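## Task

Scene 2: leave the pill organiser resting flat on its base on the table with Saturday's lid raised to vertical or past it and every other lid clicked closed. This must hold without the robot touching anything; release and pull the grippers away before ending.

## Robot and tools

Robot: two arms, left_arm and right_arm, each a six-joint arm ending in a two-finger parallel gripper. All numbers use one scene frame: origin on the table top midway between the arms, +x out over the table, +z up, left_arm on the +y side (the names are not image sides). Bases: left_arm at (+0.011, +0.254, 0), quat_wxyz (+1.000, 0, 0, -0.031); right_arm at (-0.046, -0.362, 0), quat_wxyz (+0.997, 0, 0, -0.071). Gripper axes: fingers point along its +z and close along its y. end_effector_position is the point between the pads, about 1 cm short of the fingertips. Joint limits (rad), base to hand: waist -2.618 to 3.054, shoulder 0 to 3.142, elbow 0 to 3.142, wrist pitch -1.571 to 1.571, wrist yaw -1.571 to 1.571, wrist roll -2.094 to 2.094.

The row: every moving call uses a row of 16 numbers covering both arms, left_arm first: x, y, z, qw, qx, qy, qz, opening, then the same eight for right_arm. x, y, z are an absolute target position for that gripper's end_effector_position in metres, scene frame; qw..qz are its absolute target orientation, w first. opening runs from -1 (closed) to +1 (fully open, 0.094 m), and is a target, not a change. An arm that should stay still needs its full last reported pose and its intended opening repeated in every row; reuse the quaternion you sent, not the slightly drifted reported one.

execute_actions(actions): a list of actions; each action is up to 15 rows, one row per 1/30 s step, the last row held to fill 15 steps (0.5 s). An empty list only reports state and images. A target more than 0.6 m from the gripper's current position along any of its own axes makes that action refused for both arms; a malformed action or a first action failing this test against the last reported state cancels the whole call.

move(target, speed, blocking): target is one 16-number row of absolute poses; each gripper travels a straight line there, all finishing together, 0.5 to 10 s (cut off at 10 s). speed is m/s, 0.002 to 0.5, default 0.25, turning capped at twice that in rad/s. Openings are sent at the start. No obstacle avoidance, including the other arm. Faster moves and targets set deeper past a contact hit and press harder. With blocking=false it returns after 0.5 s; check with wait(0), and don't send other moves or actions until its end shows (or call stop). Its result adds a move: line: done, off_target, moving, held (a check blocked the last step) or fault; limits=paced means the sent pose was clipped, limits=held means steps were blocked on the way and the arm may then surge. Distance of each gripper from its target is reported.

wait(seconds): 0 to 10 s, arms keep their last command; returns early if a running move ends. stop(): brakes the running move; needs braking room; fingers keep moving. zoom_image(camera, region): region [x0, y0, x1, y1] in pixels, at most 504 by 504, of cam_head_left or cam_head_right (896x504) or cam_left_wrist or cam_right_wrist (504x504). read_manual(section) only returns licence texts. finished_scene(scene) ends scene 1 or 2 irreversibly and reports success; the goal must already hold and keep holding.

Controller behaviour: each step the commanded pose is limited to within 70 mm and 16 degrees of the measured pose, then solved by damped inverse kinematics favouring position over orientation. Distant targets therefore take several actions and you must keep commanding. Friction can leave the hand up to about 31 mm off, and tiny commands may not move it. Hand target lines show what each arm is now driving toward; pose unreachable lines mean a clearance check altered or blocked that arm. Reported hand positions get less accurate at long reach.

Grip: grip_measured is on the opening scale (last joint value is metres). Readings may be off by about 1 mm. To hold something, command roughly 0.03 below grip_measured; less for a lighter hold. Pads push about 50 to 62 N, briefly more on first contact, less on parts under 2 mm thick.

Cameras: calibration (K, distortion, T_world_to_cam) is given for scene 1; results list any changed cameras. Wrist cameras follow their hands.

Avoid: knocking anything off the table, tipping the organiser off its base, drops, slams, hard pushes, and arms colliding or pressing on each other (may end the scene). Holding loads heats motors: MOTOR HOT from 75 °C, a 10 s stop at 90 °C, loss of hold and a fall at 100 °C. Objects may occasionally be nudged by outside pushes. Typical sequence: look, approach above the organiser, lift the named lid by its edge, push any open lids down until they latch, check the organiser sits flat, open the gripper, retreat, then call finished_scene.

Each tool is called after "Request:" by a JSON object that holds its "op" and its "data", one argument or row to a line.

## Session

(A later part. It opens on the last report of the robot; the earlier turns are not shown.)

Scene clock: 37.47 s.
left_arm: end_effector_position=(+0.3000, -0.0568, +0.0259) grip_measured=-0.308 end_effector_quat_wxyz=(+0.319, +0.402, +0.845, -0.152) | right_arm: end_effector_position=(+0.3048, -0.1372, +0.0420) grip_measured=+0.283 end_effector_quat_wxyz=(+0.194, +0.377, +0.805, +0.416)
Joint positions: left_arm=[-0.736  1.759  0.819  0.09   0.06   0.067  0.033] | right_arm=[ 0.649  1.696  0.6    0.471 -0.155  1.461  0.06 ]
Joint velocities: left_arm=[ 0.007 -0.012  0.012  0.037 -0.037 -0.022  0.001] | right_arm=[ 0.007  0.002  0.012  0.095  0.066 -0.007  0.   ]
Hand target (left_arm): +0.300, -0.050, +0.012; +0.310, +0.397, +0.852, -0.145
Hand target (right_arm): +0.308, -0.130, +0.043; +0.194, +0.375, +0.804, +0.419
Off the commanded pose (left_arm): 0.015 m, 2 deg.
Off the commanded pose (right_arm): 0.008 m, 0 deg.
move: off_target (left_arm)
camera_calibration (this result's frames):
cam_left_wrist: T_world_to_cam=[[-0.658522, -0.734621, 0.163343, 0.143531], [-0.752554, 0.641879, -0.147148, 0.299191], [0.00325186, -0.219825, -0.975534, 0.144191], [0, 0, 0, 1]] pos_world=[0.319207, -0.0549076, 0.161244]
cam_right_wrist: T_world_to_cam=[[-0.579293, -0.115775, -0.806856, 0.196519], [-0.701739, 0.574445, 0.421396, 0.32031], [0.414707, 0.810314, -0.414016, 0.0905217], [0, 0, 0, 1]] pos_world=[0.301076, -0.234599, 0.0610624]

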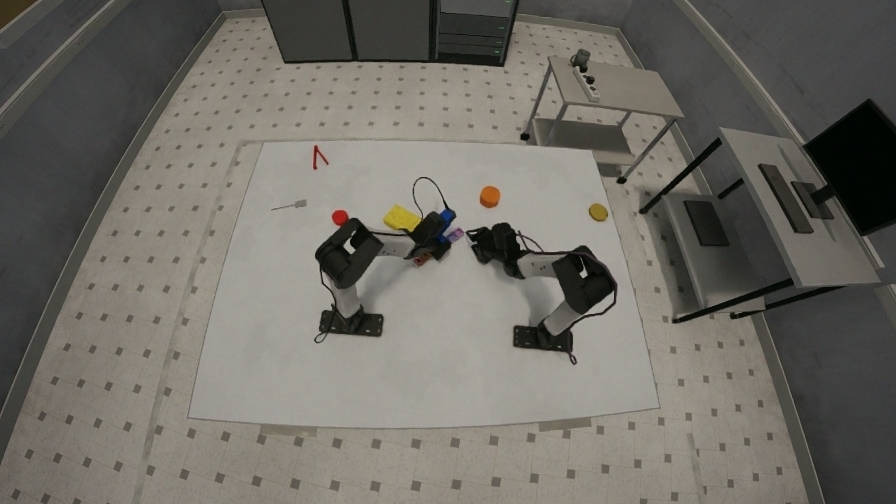

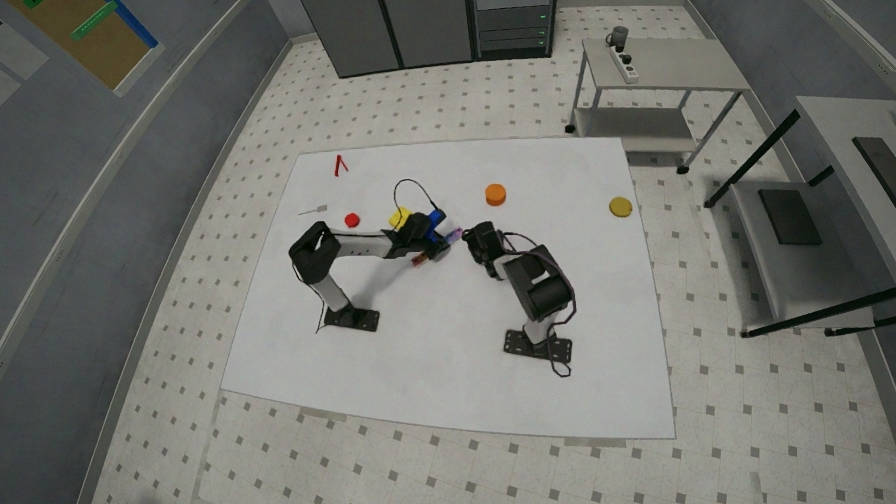

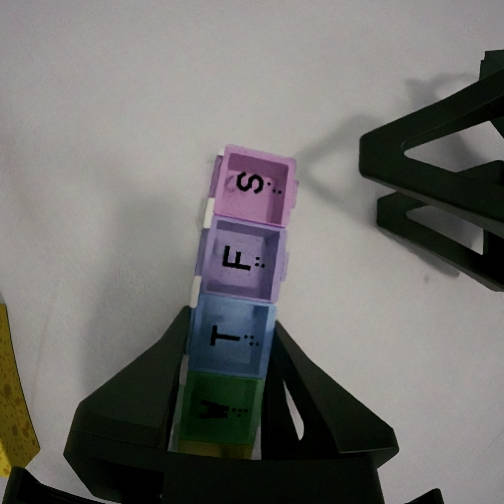

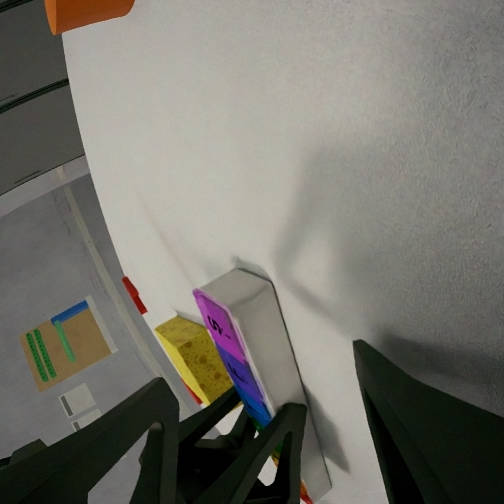

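Request:
{"op": "move", "data": {
  "target": [0.30,-0.05,0.012,0.310,0.397,0.852,-0.145,-0.45,0.330,-0.114,0.046,0.195,0.375,0.804,0.419,0.28],
  "speed": 0.03
}}

Scene clock: 39.83 s.
left_arm: end_effector_position=(+0.3000, -0.0568, +0.0259) grip_measured=-0.308 end_effector_quat_wxyz=(+0.319, +0.402, +0.845, -0.152) | right_arm: end_effector_position=(+0.3326, -0.1185, +0.0541) grip_measured=+0.283 end_effector_quat_wxyz=(+0.204, +0.372, +0.797, +0.429)
Joint positions: left_arm=[-0.736  1.759  0.819  0.09   0.06   0.067  0.033] | right_arm=[ 0.659  1.772  0.72   0.465 -0.145  1.467  0.06 ]
Joint velocities: left_arm=[-0.002  0.002  0.017  0.022 -0.007 -0.051 -0.   ] | right_arm=[ 0.002  0.002  0.002 -0.022 -0.007 -0.11  -0.   ]
Hand target (left_arm): +0.300, -0.050, +0.012; +0.310, +0.397, +0.852, -0.145
Hand target (right_arm): +0.330, -0.114, +0.046; +0.195, +0.375, +0.804, +0.419
Off the commanded pose (left_arm): 0.015 m, 2 deg.
Off the commanded pose (right_arm): 0.010 m, 2 deg.
move: off_target (left_arm)
camera_calibration (this result's frames):
cam_left_wrist: T_world_to_cam=[[-0.658522, -0.734621, 0.163343, 0.143531], [-0.752554, 0.641879, -0.147148, 0.299191], [0.00325186, -0.219825, -0.975534, 0.144191], [0, 0, 0, 1]] pos_world=[0.319207, -0.0549076, 0.161244]
cam_right_wrist: T_world_to_cam=[[-0.551834, -0.100818, -0.827838, 0.218302], [-0.715349, 0.567472, 0.40774, 0.32843], [0.428667, 0.817197, -0.38527, 0.0634144], [0, 0, 0, 1]] pos_world=[0.328225, -0.216188, 0.0712368]

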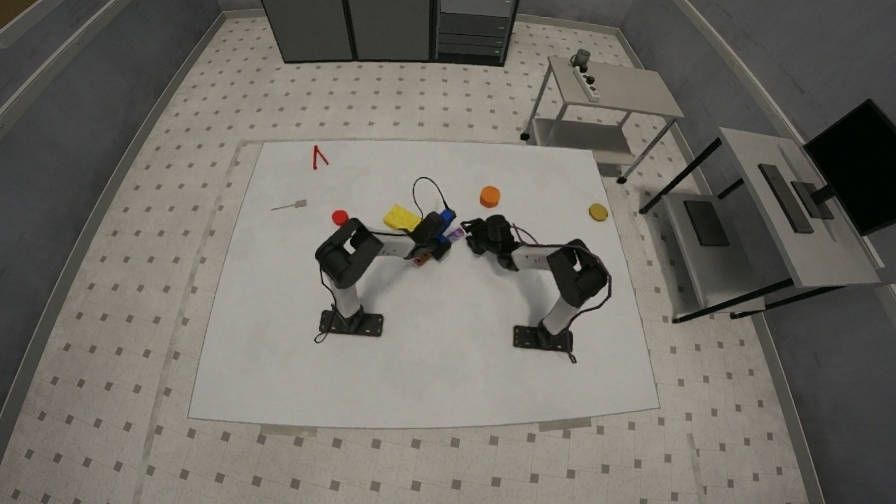

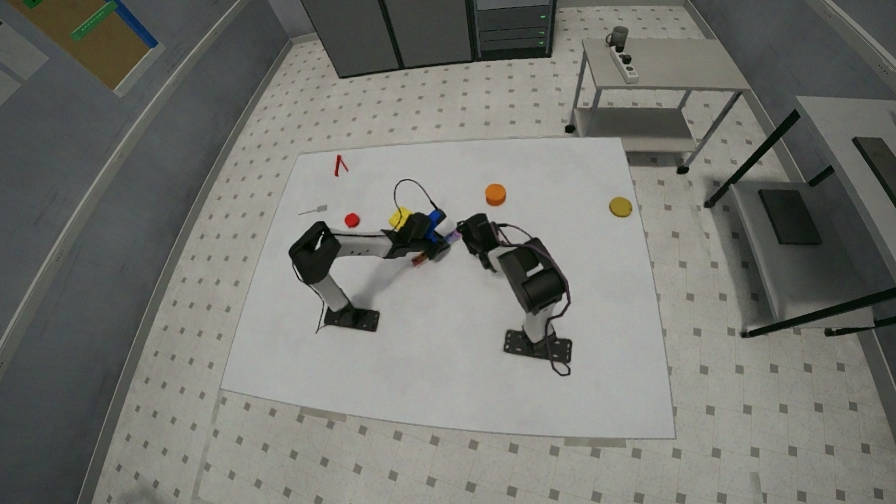

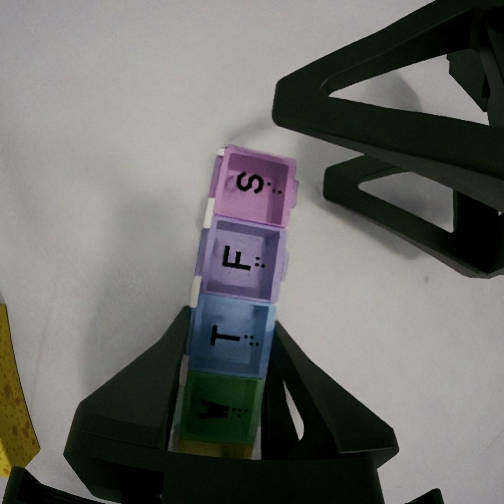

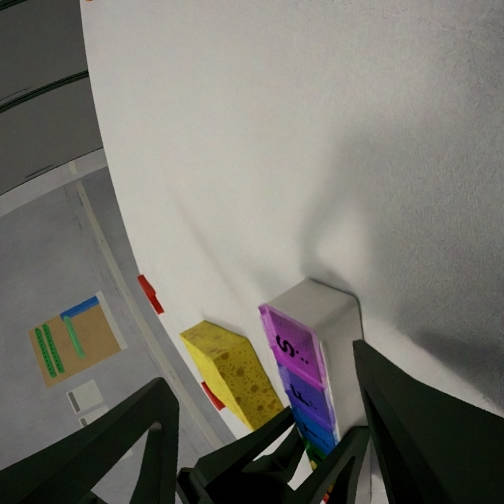

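Request:
{"op": "move", "data": {
  "target": [0.30,-0.05,0.012,0.310,0.397,0.852,-0.145,-0.45,0.334,-0.104,0.035,0.195,0.375,0.804,0.419,0.28],
  "speed": 0.02
}}

Scene clock: 42.17 s.
left_arm: end_effector_position=(+0.3000, -0.0568, +0.0259) grip_measured=-0.308 end_effector_quat_wxyz=(+0.319, +0.402, +0.845, -0.152) | right_arm: end_effector_position=(+0.3330, -0.1102, +0.0369) grip_measured=+0.283 end_effector_quat_wxyz=(+0.196, +0.376, +0.803, +0.419)
Joint positions: left_arm=[-0.736  1.759  0.819  0.09   0.06   0.067  0.033] | right_arm=[ 0.681  1.837  0.742  0.48  -0.129  1.48   0.06 ]
Joint velocities: left_arm=[-0.007  0.002  0.022 -0.066  0.051  0.037  0.   ] | right_arm=[-0.007 -0.002  0.007  0.051  0.022 -0.037  0.002]
Hand target (left_arm): +0.300, -0.050, +0.012; +0.310, +0.397, +0.852, -0.145
Hand target (right_arm): +0.334, -0.104, +0.034; +0.194, +0.375, +0.804, +0.419
Off the commanded pose (left_arm): 0.015 m, 2 deg.
Off the commanded pose (right_arm): 0.007 m, 0 deg.
move: off_target (left_arm)
camera_calibration (this result's frames):
cam_left_wrist: T_world_to_cam=[[-0.658522, -0.734621, 0.163343, 0.143531], [-0.752554, 0.641879, -0.147148, 0.299191], [0.00325186, -0.219825, -0.975534, 0.144191], [0, 0, 0, 1]] pos_world=[0.319207, -0.0549076, 0.161244]
cam_right_wrist: T_world_to_cam=[[-0.573479, -0.112753, -0.811424, 0.210425], [-0.704765, 0.572859, 0.418496, 0.327687], [0.417645, 0.811862, -0.407987, 0.053758], [0, 0, 0, 1]] pos_world=[0.329165, -0.207636, 0.0555411]

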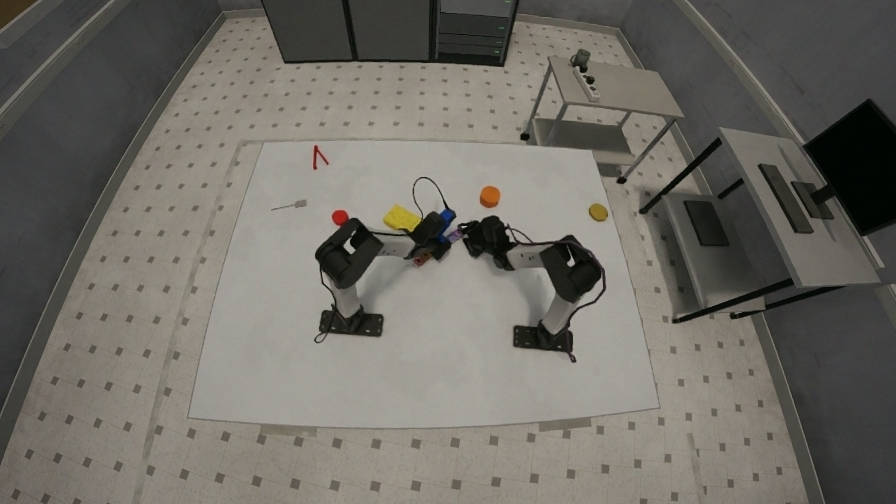

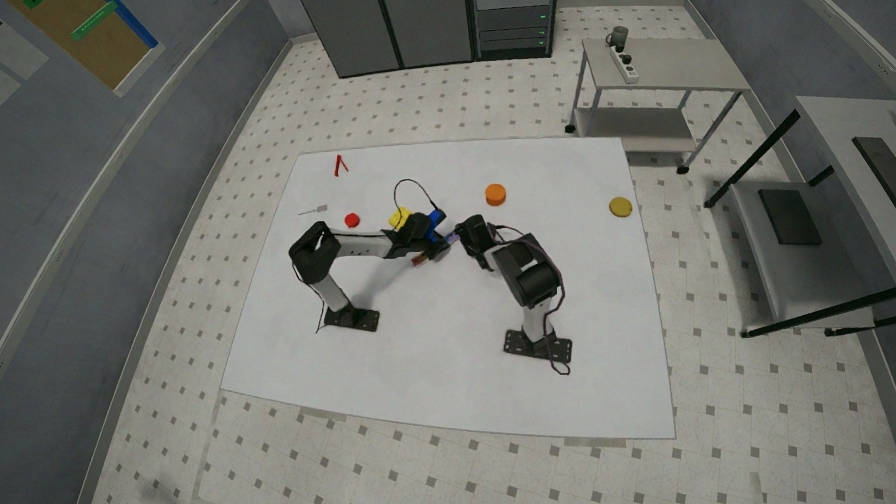

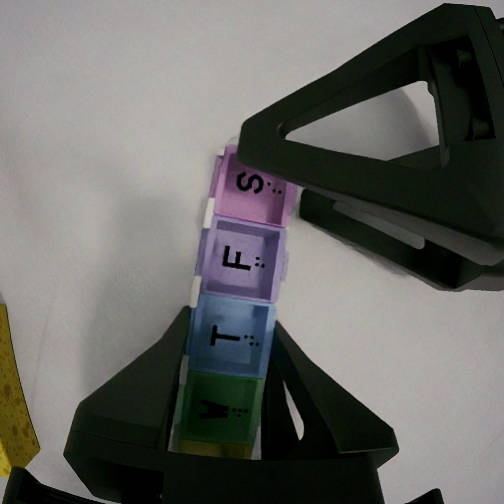

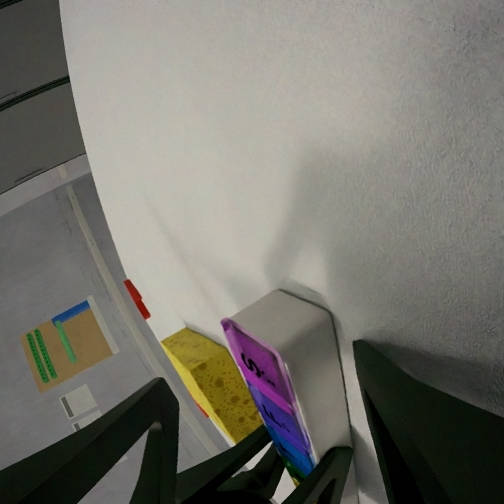

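Good; advance to the wall then lift.

Request:
{"op": "move", "data": {
  "target": [0.30,-0.05,0.012,0.310,0.397,0.852,-0.145,-0.45,0.345,-0.096,0.038,0.195,0.375,0.804,0.419,0.28],
  "speed": 0.02
}}

Request:
{"op": "move", "data": {
  "target": [0.30,-0.05,0.012,0.310,0.397,0.852,-0.145,-0.45,0.354,-0.089,0.095,0.195,0.375,0.804,0.419,0.28],
  "speed": 0.02
}}

Scene clock: 44.30 s.
left_arm: end_effector_position=(+0.3030, -0.0548, +0.0263) grip_measured=-0.308 end_effector_quat_wxyz=(+0.323, +0.395, +0.847, -0.147) | right_arm: end_effector_position=(+0.3462, -0.1026, +0.0437) grip_measured=+0.283 end_effector_quat_wxyz=(+0.201, +0.375, +0.799, +0.425)
Joint positions: left_arm=[-0.734  1.759  0.819  0.093  0.044  0.06   0.033] | right_arm=[ 0.681  1.863  0.801  0.464 -0.127  1.482  0.06 ]
Joint velocities: left_arm=[ 0.007 -0.012 -0.002  0.051 -0.022 -0.066  0.001] | right_arm=[-0.007  0.012 -0.007 -0.022  0.022 -0.007  0.001]
Hand target (left_arm): +0.300, -0.050, +0.012; +0.310, +0.397, +0.852, -0.145
Hand target (right_arm): +0.345, -0.096, +0.038; +0.195, +0.375, +0.804, +0.419
Off the commanded pose (left_arm): 0.015 m, 2 deg.
Off the commanded pose (right_arm): 0.009 m, 1 deg.
move: off_target (left_arm)
camera_calibration (this result's frames):
cam_left_wrist: T_world_to_cam=[[-0.646364, -0.746823, 0.156423, 0.142757], [-0.7629, 0.628758, -0.150489, 0.302736], [0.0140362, -0.216606, -0.976158, 0.141925], [0, 0, 0, 1]] pos_world=[0.321238, -0.0529922, 0.161769]
cam_right_wrist: T_world_to_cam=[[-0.562695, -0.104197, -0.820071, 0.221867], [-0.709064, 0.570818, 0.413999, 0.33127], [0.424974, 0.814438, -0.395079, 0.0420707], [0, 0, 0, 1]] pos_world=[0.341856, -0.200241, 0.0614222]

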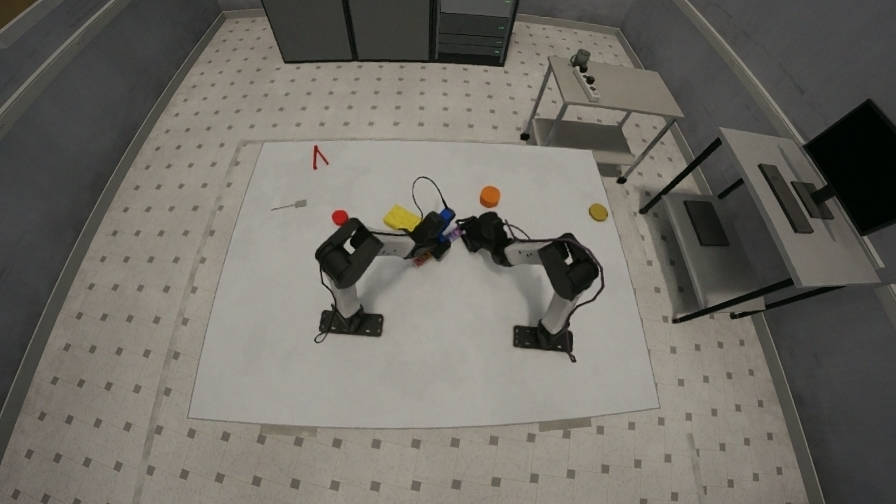

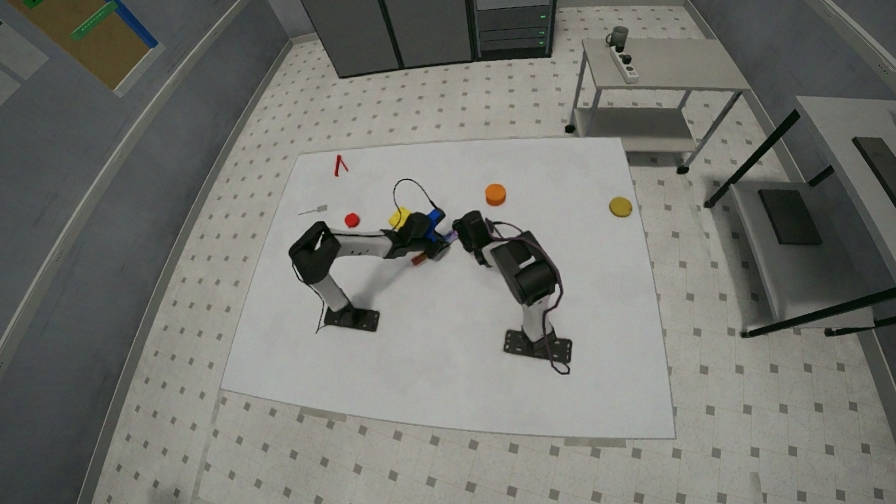

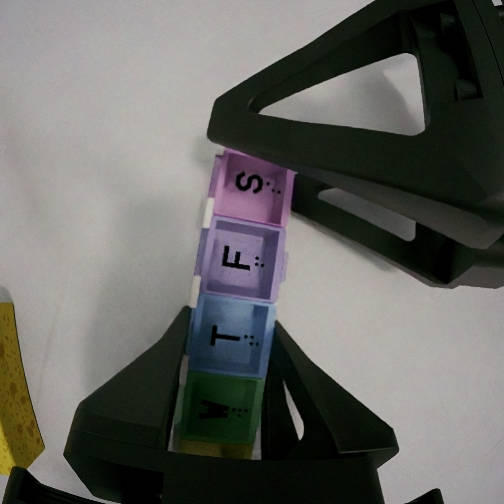

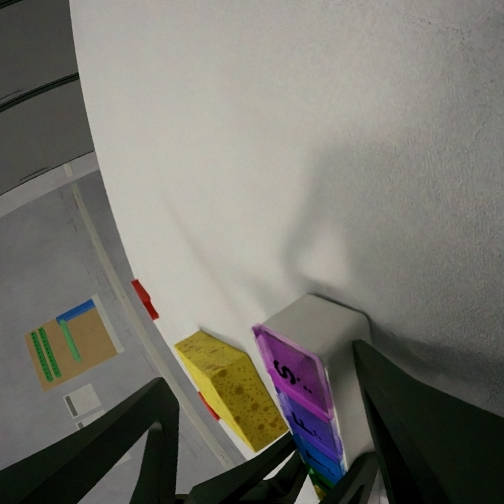

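Scene clock: 47.23 s.
left_arm: end_effector_position=(+0.3041, -0.0559, +0.0277) grip_measured=-0.308 end_effector_quat_wxyz=(+0.327, +0.394, +0.846, -0.148) | right_arm: end_effector_position=(+0.3573, -0.0933, +0.0907) grip_measured=+0.283 end_effector_quat_wxyz=(+0.198, +0.376, +0.802, +0.419)
Joint positions: left_arm=[-0.734  1.759  0.819  0.102  0.044  0.059  0.033] | right_arm=[ 0.688  1.779  0.947  0.221 -0.12   1.483  0.06 ]
Joint velocities: left_arm=[-0.007  0.002  0.002 -0.066 -0.022 -0.11   0.001] | right_arm=[ 0.002 -0.007 -0.012 -0.051 -0.022 -0.022 -0.001]
Hand target (left_arm): +0.300, -0.050, +0.012; +0.310, +0.397, +0.852, -0.145
Hand target (right_arm): +0.354, -0.089, +0.095; +0.195, +0.375, +0.804, +0.419
Off the commanded pose (left_arm): 0.017 m, 2 deg.
Off the commanded pose (right_arm): 0.007 m, 0 deg.
move: off_target (left_arm)
camera_calibration (this result's frames):
cam_left_wrist: T_world_to_cam=[[-0.646642, -0.746393, 0.157324, 0.142564], [-0.762537, 0.627183, -0.158676, 0.304492], [0.0197639, -0.222572, -0.974716, 0.140903], [0, 0, 0, 1]] pos_world=[0.32159, -0.0532023, 0.163227]
cam_right_wrist: T_world_to_cam=[[-0.570118, -0.111669, -0.813938, 0.26903], [-0.705516, 0.574188, 0.415398, 0.313337], [0.420967, 0.811072, -0.40614, 0.0504533], [0, 0, 0, 1]] pos_world=[0.353204, -0.190793, 0.109306]

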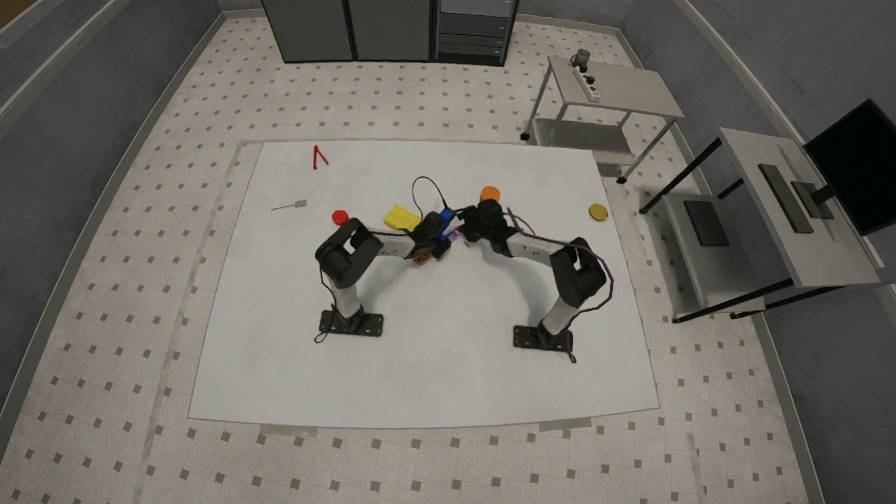

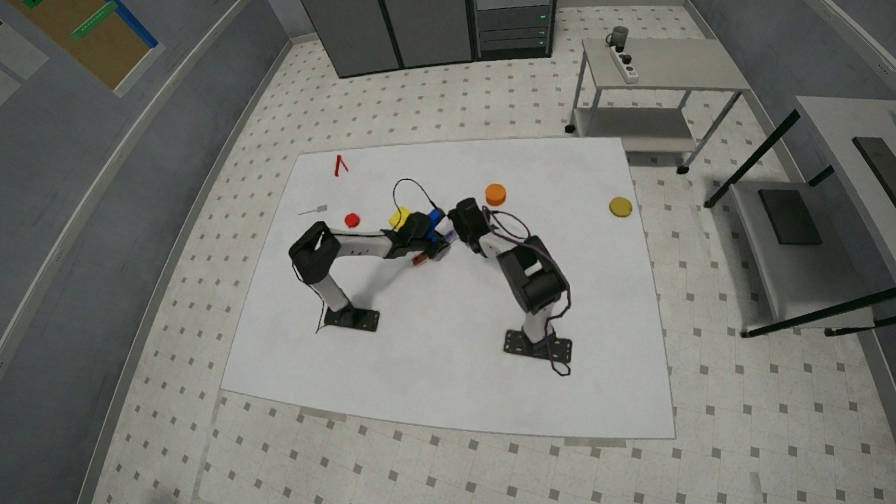

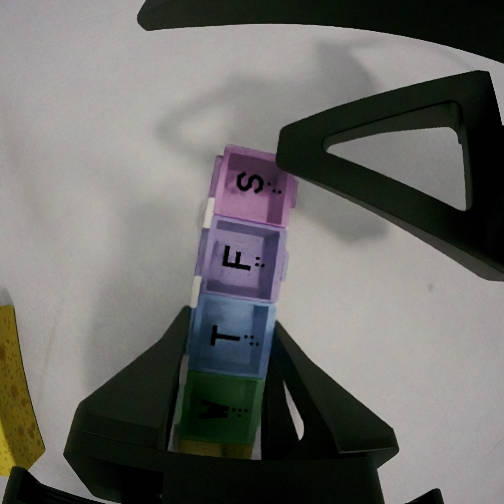

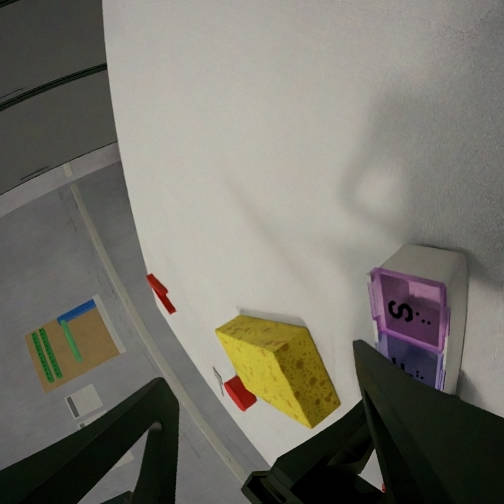

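Request:
{"op": "move", "data": {
  "target": [0.30,-0.05,0.012,0.310,0.397,0.852,-0.145,-0.45,0.322,-0.112,0.075,0.195,0.375,0.804,0.419,0.28],
  "speed": 0.04
}}

Request:
{"op": "move", "data": {
  "target": [0.30,-0.05,0.012,0.310,0.397,0.852,-0.145,-0.45,0.334,-0.104,0.033,0.195,0.375,0.804,0.419,0.28],
  "speed": 0.03
}}

Request:
{"op": "move", "data": {
  "target": [0.30,-0.05,0.012,0.310,0.397,0.852,-0.145,-0.45,0.346,-0.095,0.038,0.195,0.375,0.804,0.419,0.28],
  "speed": 0.02
}}

Request:
{"op": "move", "data": {
  "target": [0.30,-0.05,0.012,0.310,0.397,0.852,-0.145,-0.45,0.358,-0.085,0.075,0.195,0.375,0.804,0.419,0.28],
  "speed": 0.015
}}

Scene clock: 50.33 s.
left_arm: end_effector_position=(+0.3041, -0.0559, +0.0277) grip_measured=-0.308 end_effector_quat_wxyz=(+0.327, +0.394, +0.846, -0.148) | right_arm: end_effector_position=(+0.3277, -0.1112, +0.0777) grip_measured=+0.283 end_effector_quat_wxyz=(+0.198, +0.376, +0.803, +0.419)
Joint positions: left_arm=[-0.734  1.759  0.819  0.102  0.044  0.059  0.033] | right_arm=[ 0.688  1.693  0.78   0.3   -0.12   1.483  0.06 ]
Joint velocities: left_arm=[-0.002 -0.002  0.007 -0.007 -0.037 -0.095 -0.   ] | right_arm=[-0.012 -0.017 -0.002  0.037 -0.007  0.022 -0.001]
Hand target (left_arm): +0.300, -0.050, +0.012; +0.310, +0.397, +0.852, -0.145
Hand target (right_arm): +0.322, -0.112, +0.075; +0.195, +0.375, +0.804, +0.419
Off the commanded pose (left_arm): 0.017 m, 2 deg.
Off the commanded pose (right_arm): 0.006 m, 0 deg.
move: off_target (left_arm)
camera_calibration (this result's frames):
cam_left_wrist: T_world_to_cam=[[-0.646642, -0.746393, 0.157324, 0.142564], [-0.762537, 0.627183, -0.158676, 0.304492], [0.0197639, -0.222572, -0.974716, 0.140903], [0, 0, 0, 1]] pos_world=[0.32159, -0.0532023, 0.163227]
cam_right_wrist: T_world_to_cam=[[-0.571367, -0.111992, -0.813018, 0.239945], [-0.704765, 0.57457, 0.416144, 0.30789], [0.420531, 0.810757, -0.407218, 0.0723538], [0, 0, 0, 1]] pos_world=[0.323659, -0.208694, 0.0964165]

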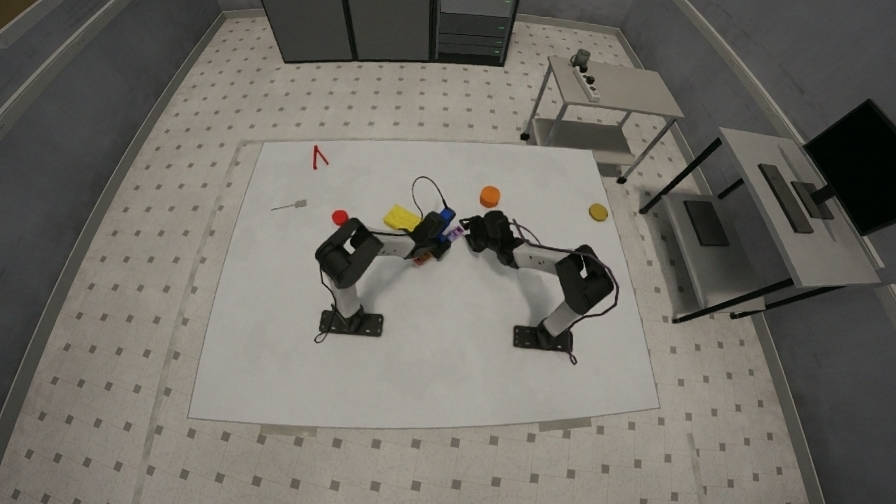

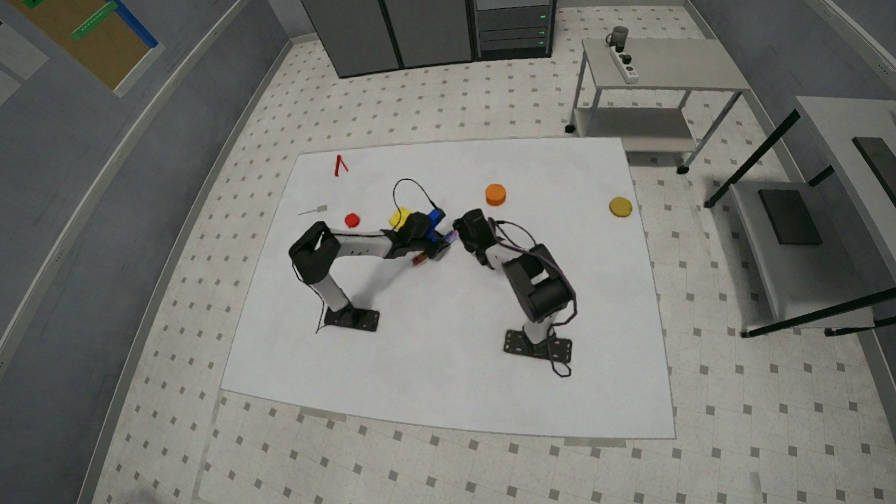

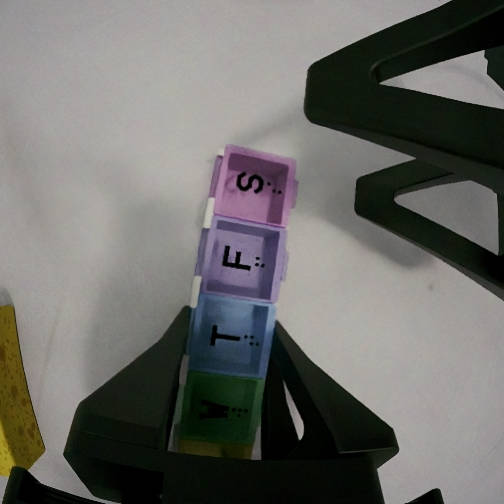

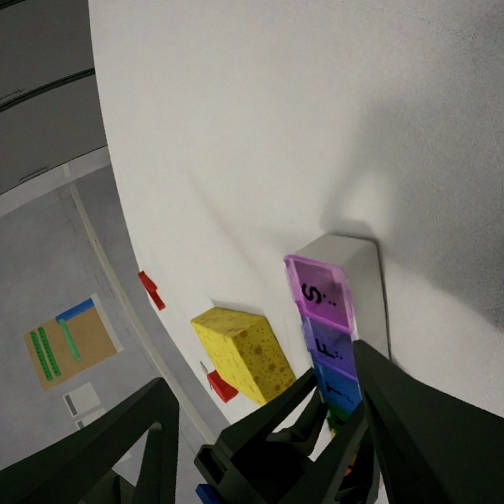

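Scene clock: 52.13 s.
left_arm: end_effector_position=(+0.3041, -0.0559, +0.0277) grip_measured=-0.308 end_effector_quat_wxyz=(+0.327, +0.394, +0.846, -0.148) | right_arm: end_effector_position=(+0.3429, -0.1020, +0.0497) grip_measured=+0.283 end_effector_quat_wxyz=(+0.207, +0.371, +0.796, +0.432)
Joint positions: left_arm=[-0.734  1.759  0.819  0.102  0.044  0.059  0.033] | right_arm=[ 0.688  1.842  0.78   0.484 -0.12   1.483  0.06 ]
Joint velocities: left_arm=[-0.002 -0.012  0.007  0.007  0.022 -0.037 -0.   ] | right_arm=[ 0.012 -0.002 -0.012  0.066  0.007  0.022 -0.001]
Hand target (left_arm): +0.300, -0.050, +0.012; +0.310, +0.397, +0.852, -0.145
Hand target (right_arm): +0.334, -0.104, +0.033; +0.195, +0.375, +0.804, +0.419
Off the commanded pose (left_arm): 0.017 m, 2 deg.
Off the commanded pose (right_arm): 0.019 m, 2 deg.
move: off_target (left_arm, right_arm)
camera_calibration (this result's frames):
cam_left_wrist: T_world_to_cam=[[-0.646642, -0.746393, 0.157324, 0.142564], [-0.762537, 0.627183, -0.158676, 0.304492], [0.0197639, -0.222572, -0.974716, 0.140903], [0, 0, 0, 1]] pos_world=[0.32159, -0.0532023, 0.163227]
cam_right_wrist: T_world_to_cam=[[-0.546954, -0.0971948, -0.831501, 0.220889], [-0.716959, 0.567179, 0.405311, 0.32894], [0.432216, 0.817839, -0.379906, 0.042452], [0, 0, 0, 1]] pos_world=[0.338304, -0.199817, 0.0664743]

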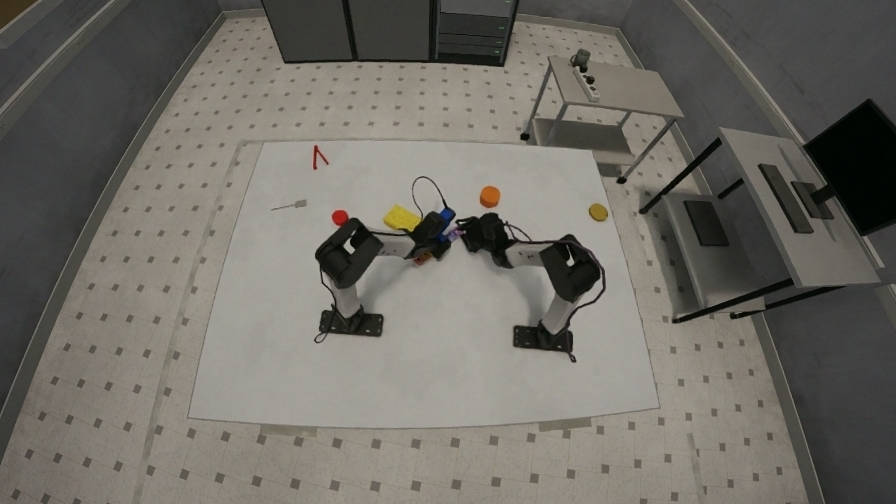

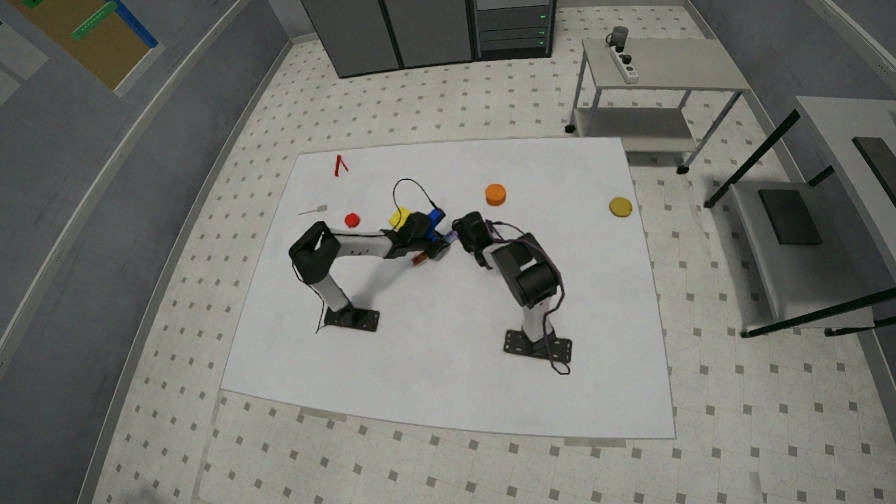

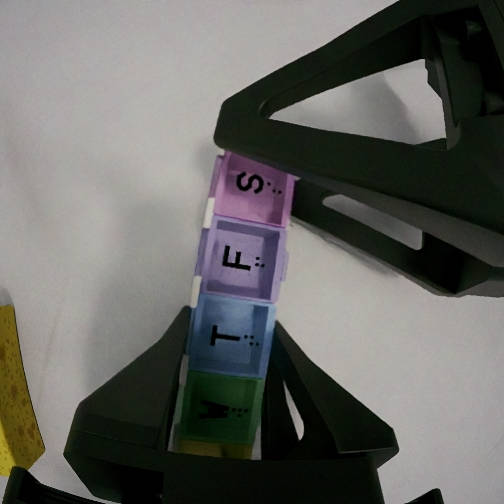

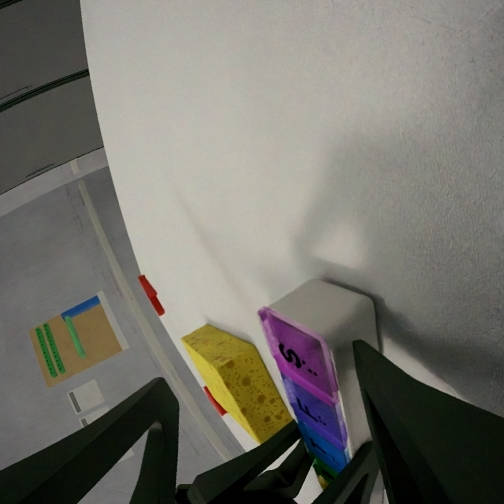

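Scene clock: 53.33 s.
left_arm: end_effector_position=(+0.3047, -0.0550, +0.0261) grip_measured=-0.308 end_effector_quat_wxyz=(+0.326, +0.394, +0.847, -0.145) | right_arm: end_effector_position=(+0.3461, -0.1001, +0.0430) grip_measured=+0.283 end_effector_quat_wxyz=(+0.201, +0.374, +0.800, +0.423)
Joint positions: left_arm=[-0.734  1.763  0.819  0.102  0.038  0.059  0.033] | right_arm=[ 0.688  1.869  0.807  0.461 -0.12   1.483  0.06 ]
Joint velocities: left_arm=[ 0.007  0.002  0.007  0.081 -0.022 -0.007 -0.   ] | right_arm=[-0.012 -0.022 -0.012 -0.066 -0.007 -0.022 -0.   ]
Hand target (left_arm): +0.300, -0.050, +0.012; +0.310, +0.397, +0.852, -0.145
Hand target (right_arm): +0.346, -0.095, +0.038; +0.195, +0.375, +0.804, +0.419
Off the commanded pose (left_arm): 0.016 m, 2 deg.
Off the commanded pose (right_arm): 0.007 m, 1 deg.
move: off_target (left_arm)
camera_calibration (this result's frames):
cam_left_wrist: T_world_to_cam=[[-0.643885, -0.749701, 0.152843, 0.142885], [-0.764828, 0.625121, -0.155766, 0.304635], [0.0212323, -0.217194, -0.975898, 0.139482], [0, 0, 0, 1]] pos_world=[0.322033, -0.0530183, 0.161733]
cam_right_wrist: T_world_to_cam=[[-0.562845, -0.106827, -0.81963, 0.221319], [-0.70909, 0.571949, 0.412391, 0.330276], [0.424732, 0.813304, -0.397668, 0.0398626], [0, 0, 0, 1]] pos_world=[0.341833, -0.197679, 0.061049]

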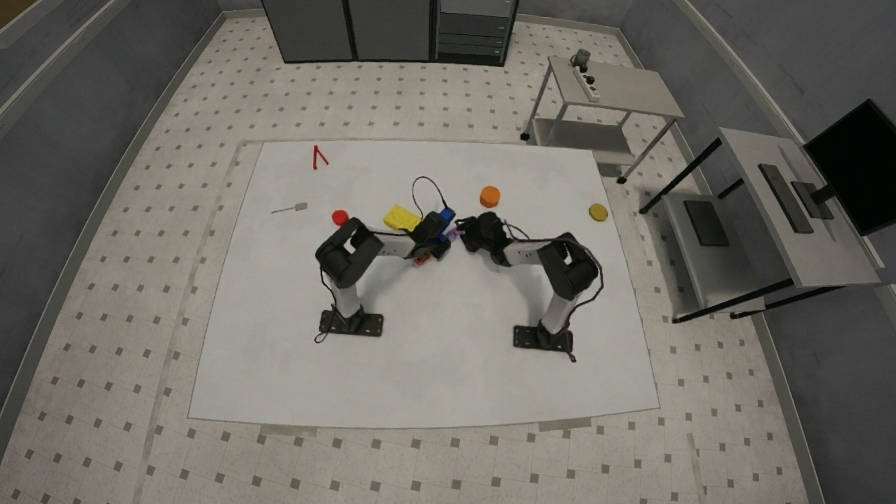

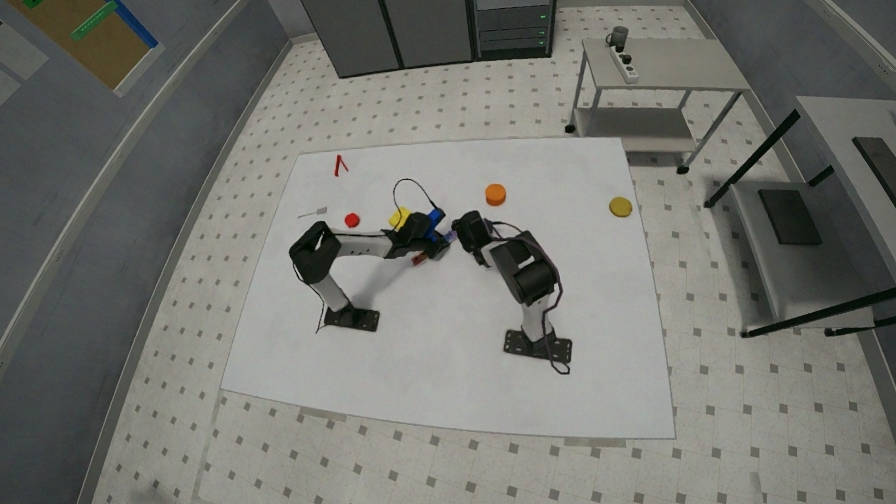

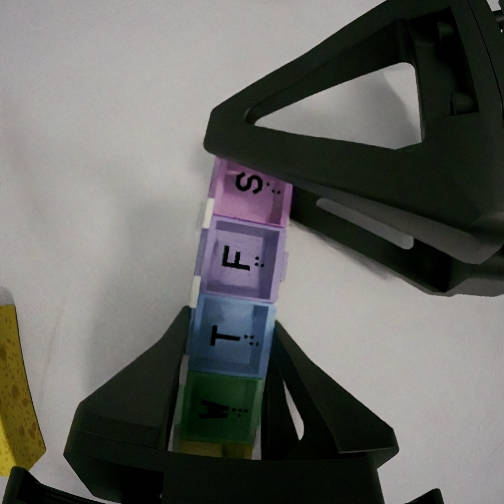

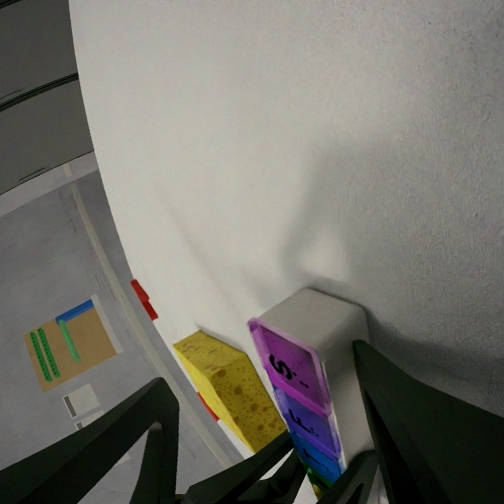

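Scene clock: 56.03 s.
left_arm: end_effector_position=(+0.3068, -0.0536, +0.0265) grip_measured=-0.308 end_effector_quat_wxyz=(+0.328, +0.389, +0.849, -0.143) | right_arm: end_effector_position=(+0.3515, -0.0974, +0.0535) grip_measured=+0.283 end_effector_quat_wxyz=(+0.183, +0.385, +0.814, +0.394)
Joint positions: left_arm=[-0.73   1.763  0.819  0.104  0.033  0.053  0.032] | right_arm=[ 0.688  1.847  0.917  0.252 -0.117  1.485  0.06 ]
Joint velocities: left_arm=[-0.007  0.002 -0.002  0.007 -0.051  0.022  0.001] | right_arm=[ 0.007  0.002  0.002  0.066 -0.066 -0.081  0.   ]
Hand target (left_arm): +0.300, -0.050, +0.012; +0.310, +0.397, +0.852, -0.145
Hand target (right_arm): +0.358, -0.085, +0.075; +0.194, +0.375, +0.804, +0.419
Off the commanded pose (left_arm): 0.016 m, 2 deg.
Off the commanded pose (right_arm): 0.026 m, 4 deg.
move: off_target (left_arm, right_arm)
camera_calibration (this result's frames):
cam_left_wrist: T_world_to_cam=[[-0.635359, -0.756935, 0.152867, 0.142294], [-0.771802, 0.615964, -0.157831, 0.307123], [0.0253067, -0.218262, -0.975562, 0.138778], [0, 0, 0, 1]] pos_world=[0.323934, -0.0511793, 0.162108]
cam_right_wrist: T_world_to_cam=[[-0.616287, -0.137547, -0.775416, 0.246683], [-0.679126, 0.591338, 0.434863, 0.318334], [0.398719, 0.794607, -0.457846, 0.0501086], [0, 0, 0, 1]] pos_world=[0.348238, -0.194129, 0.0757923]

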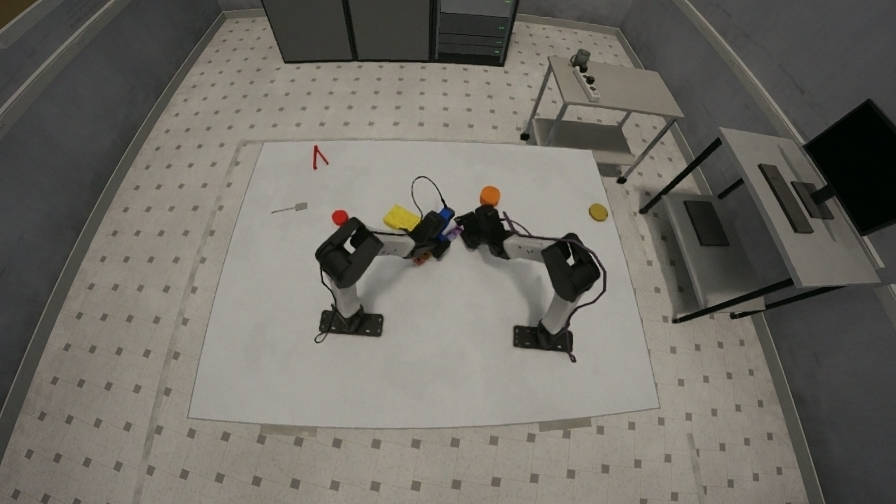

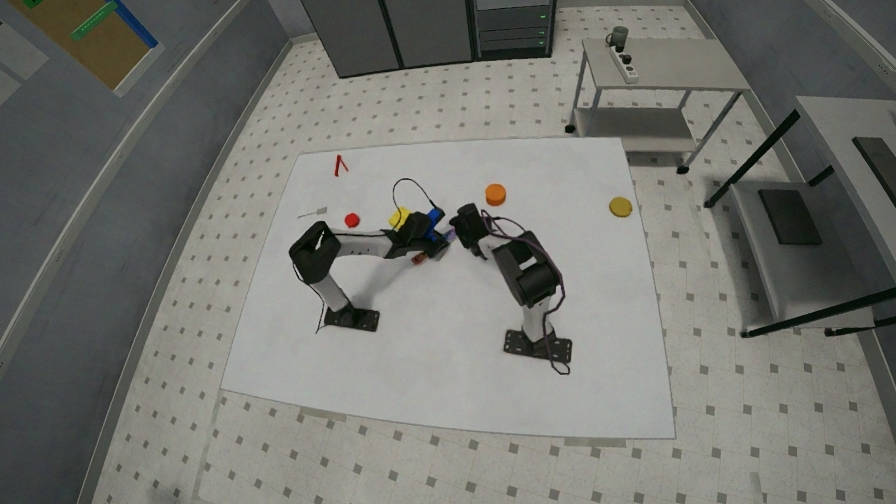

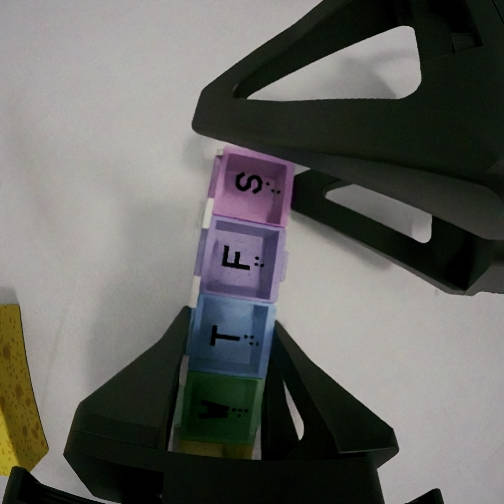

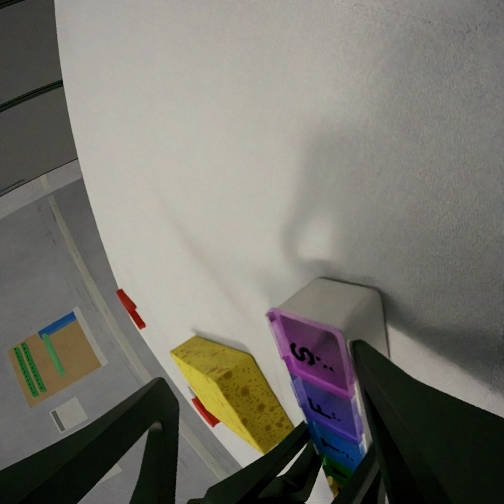

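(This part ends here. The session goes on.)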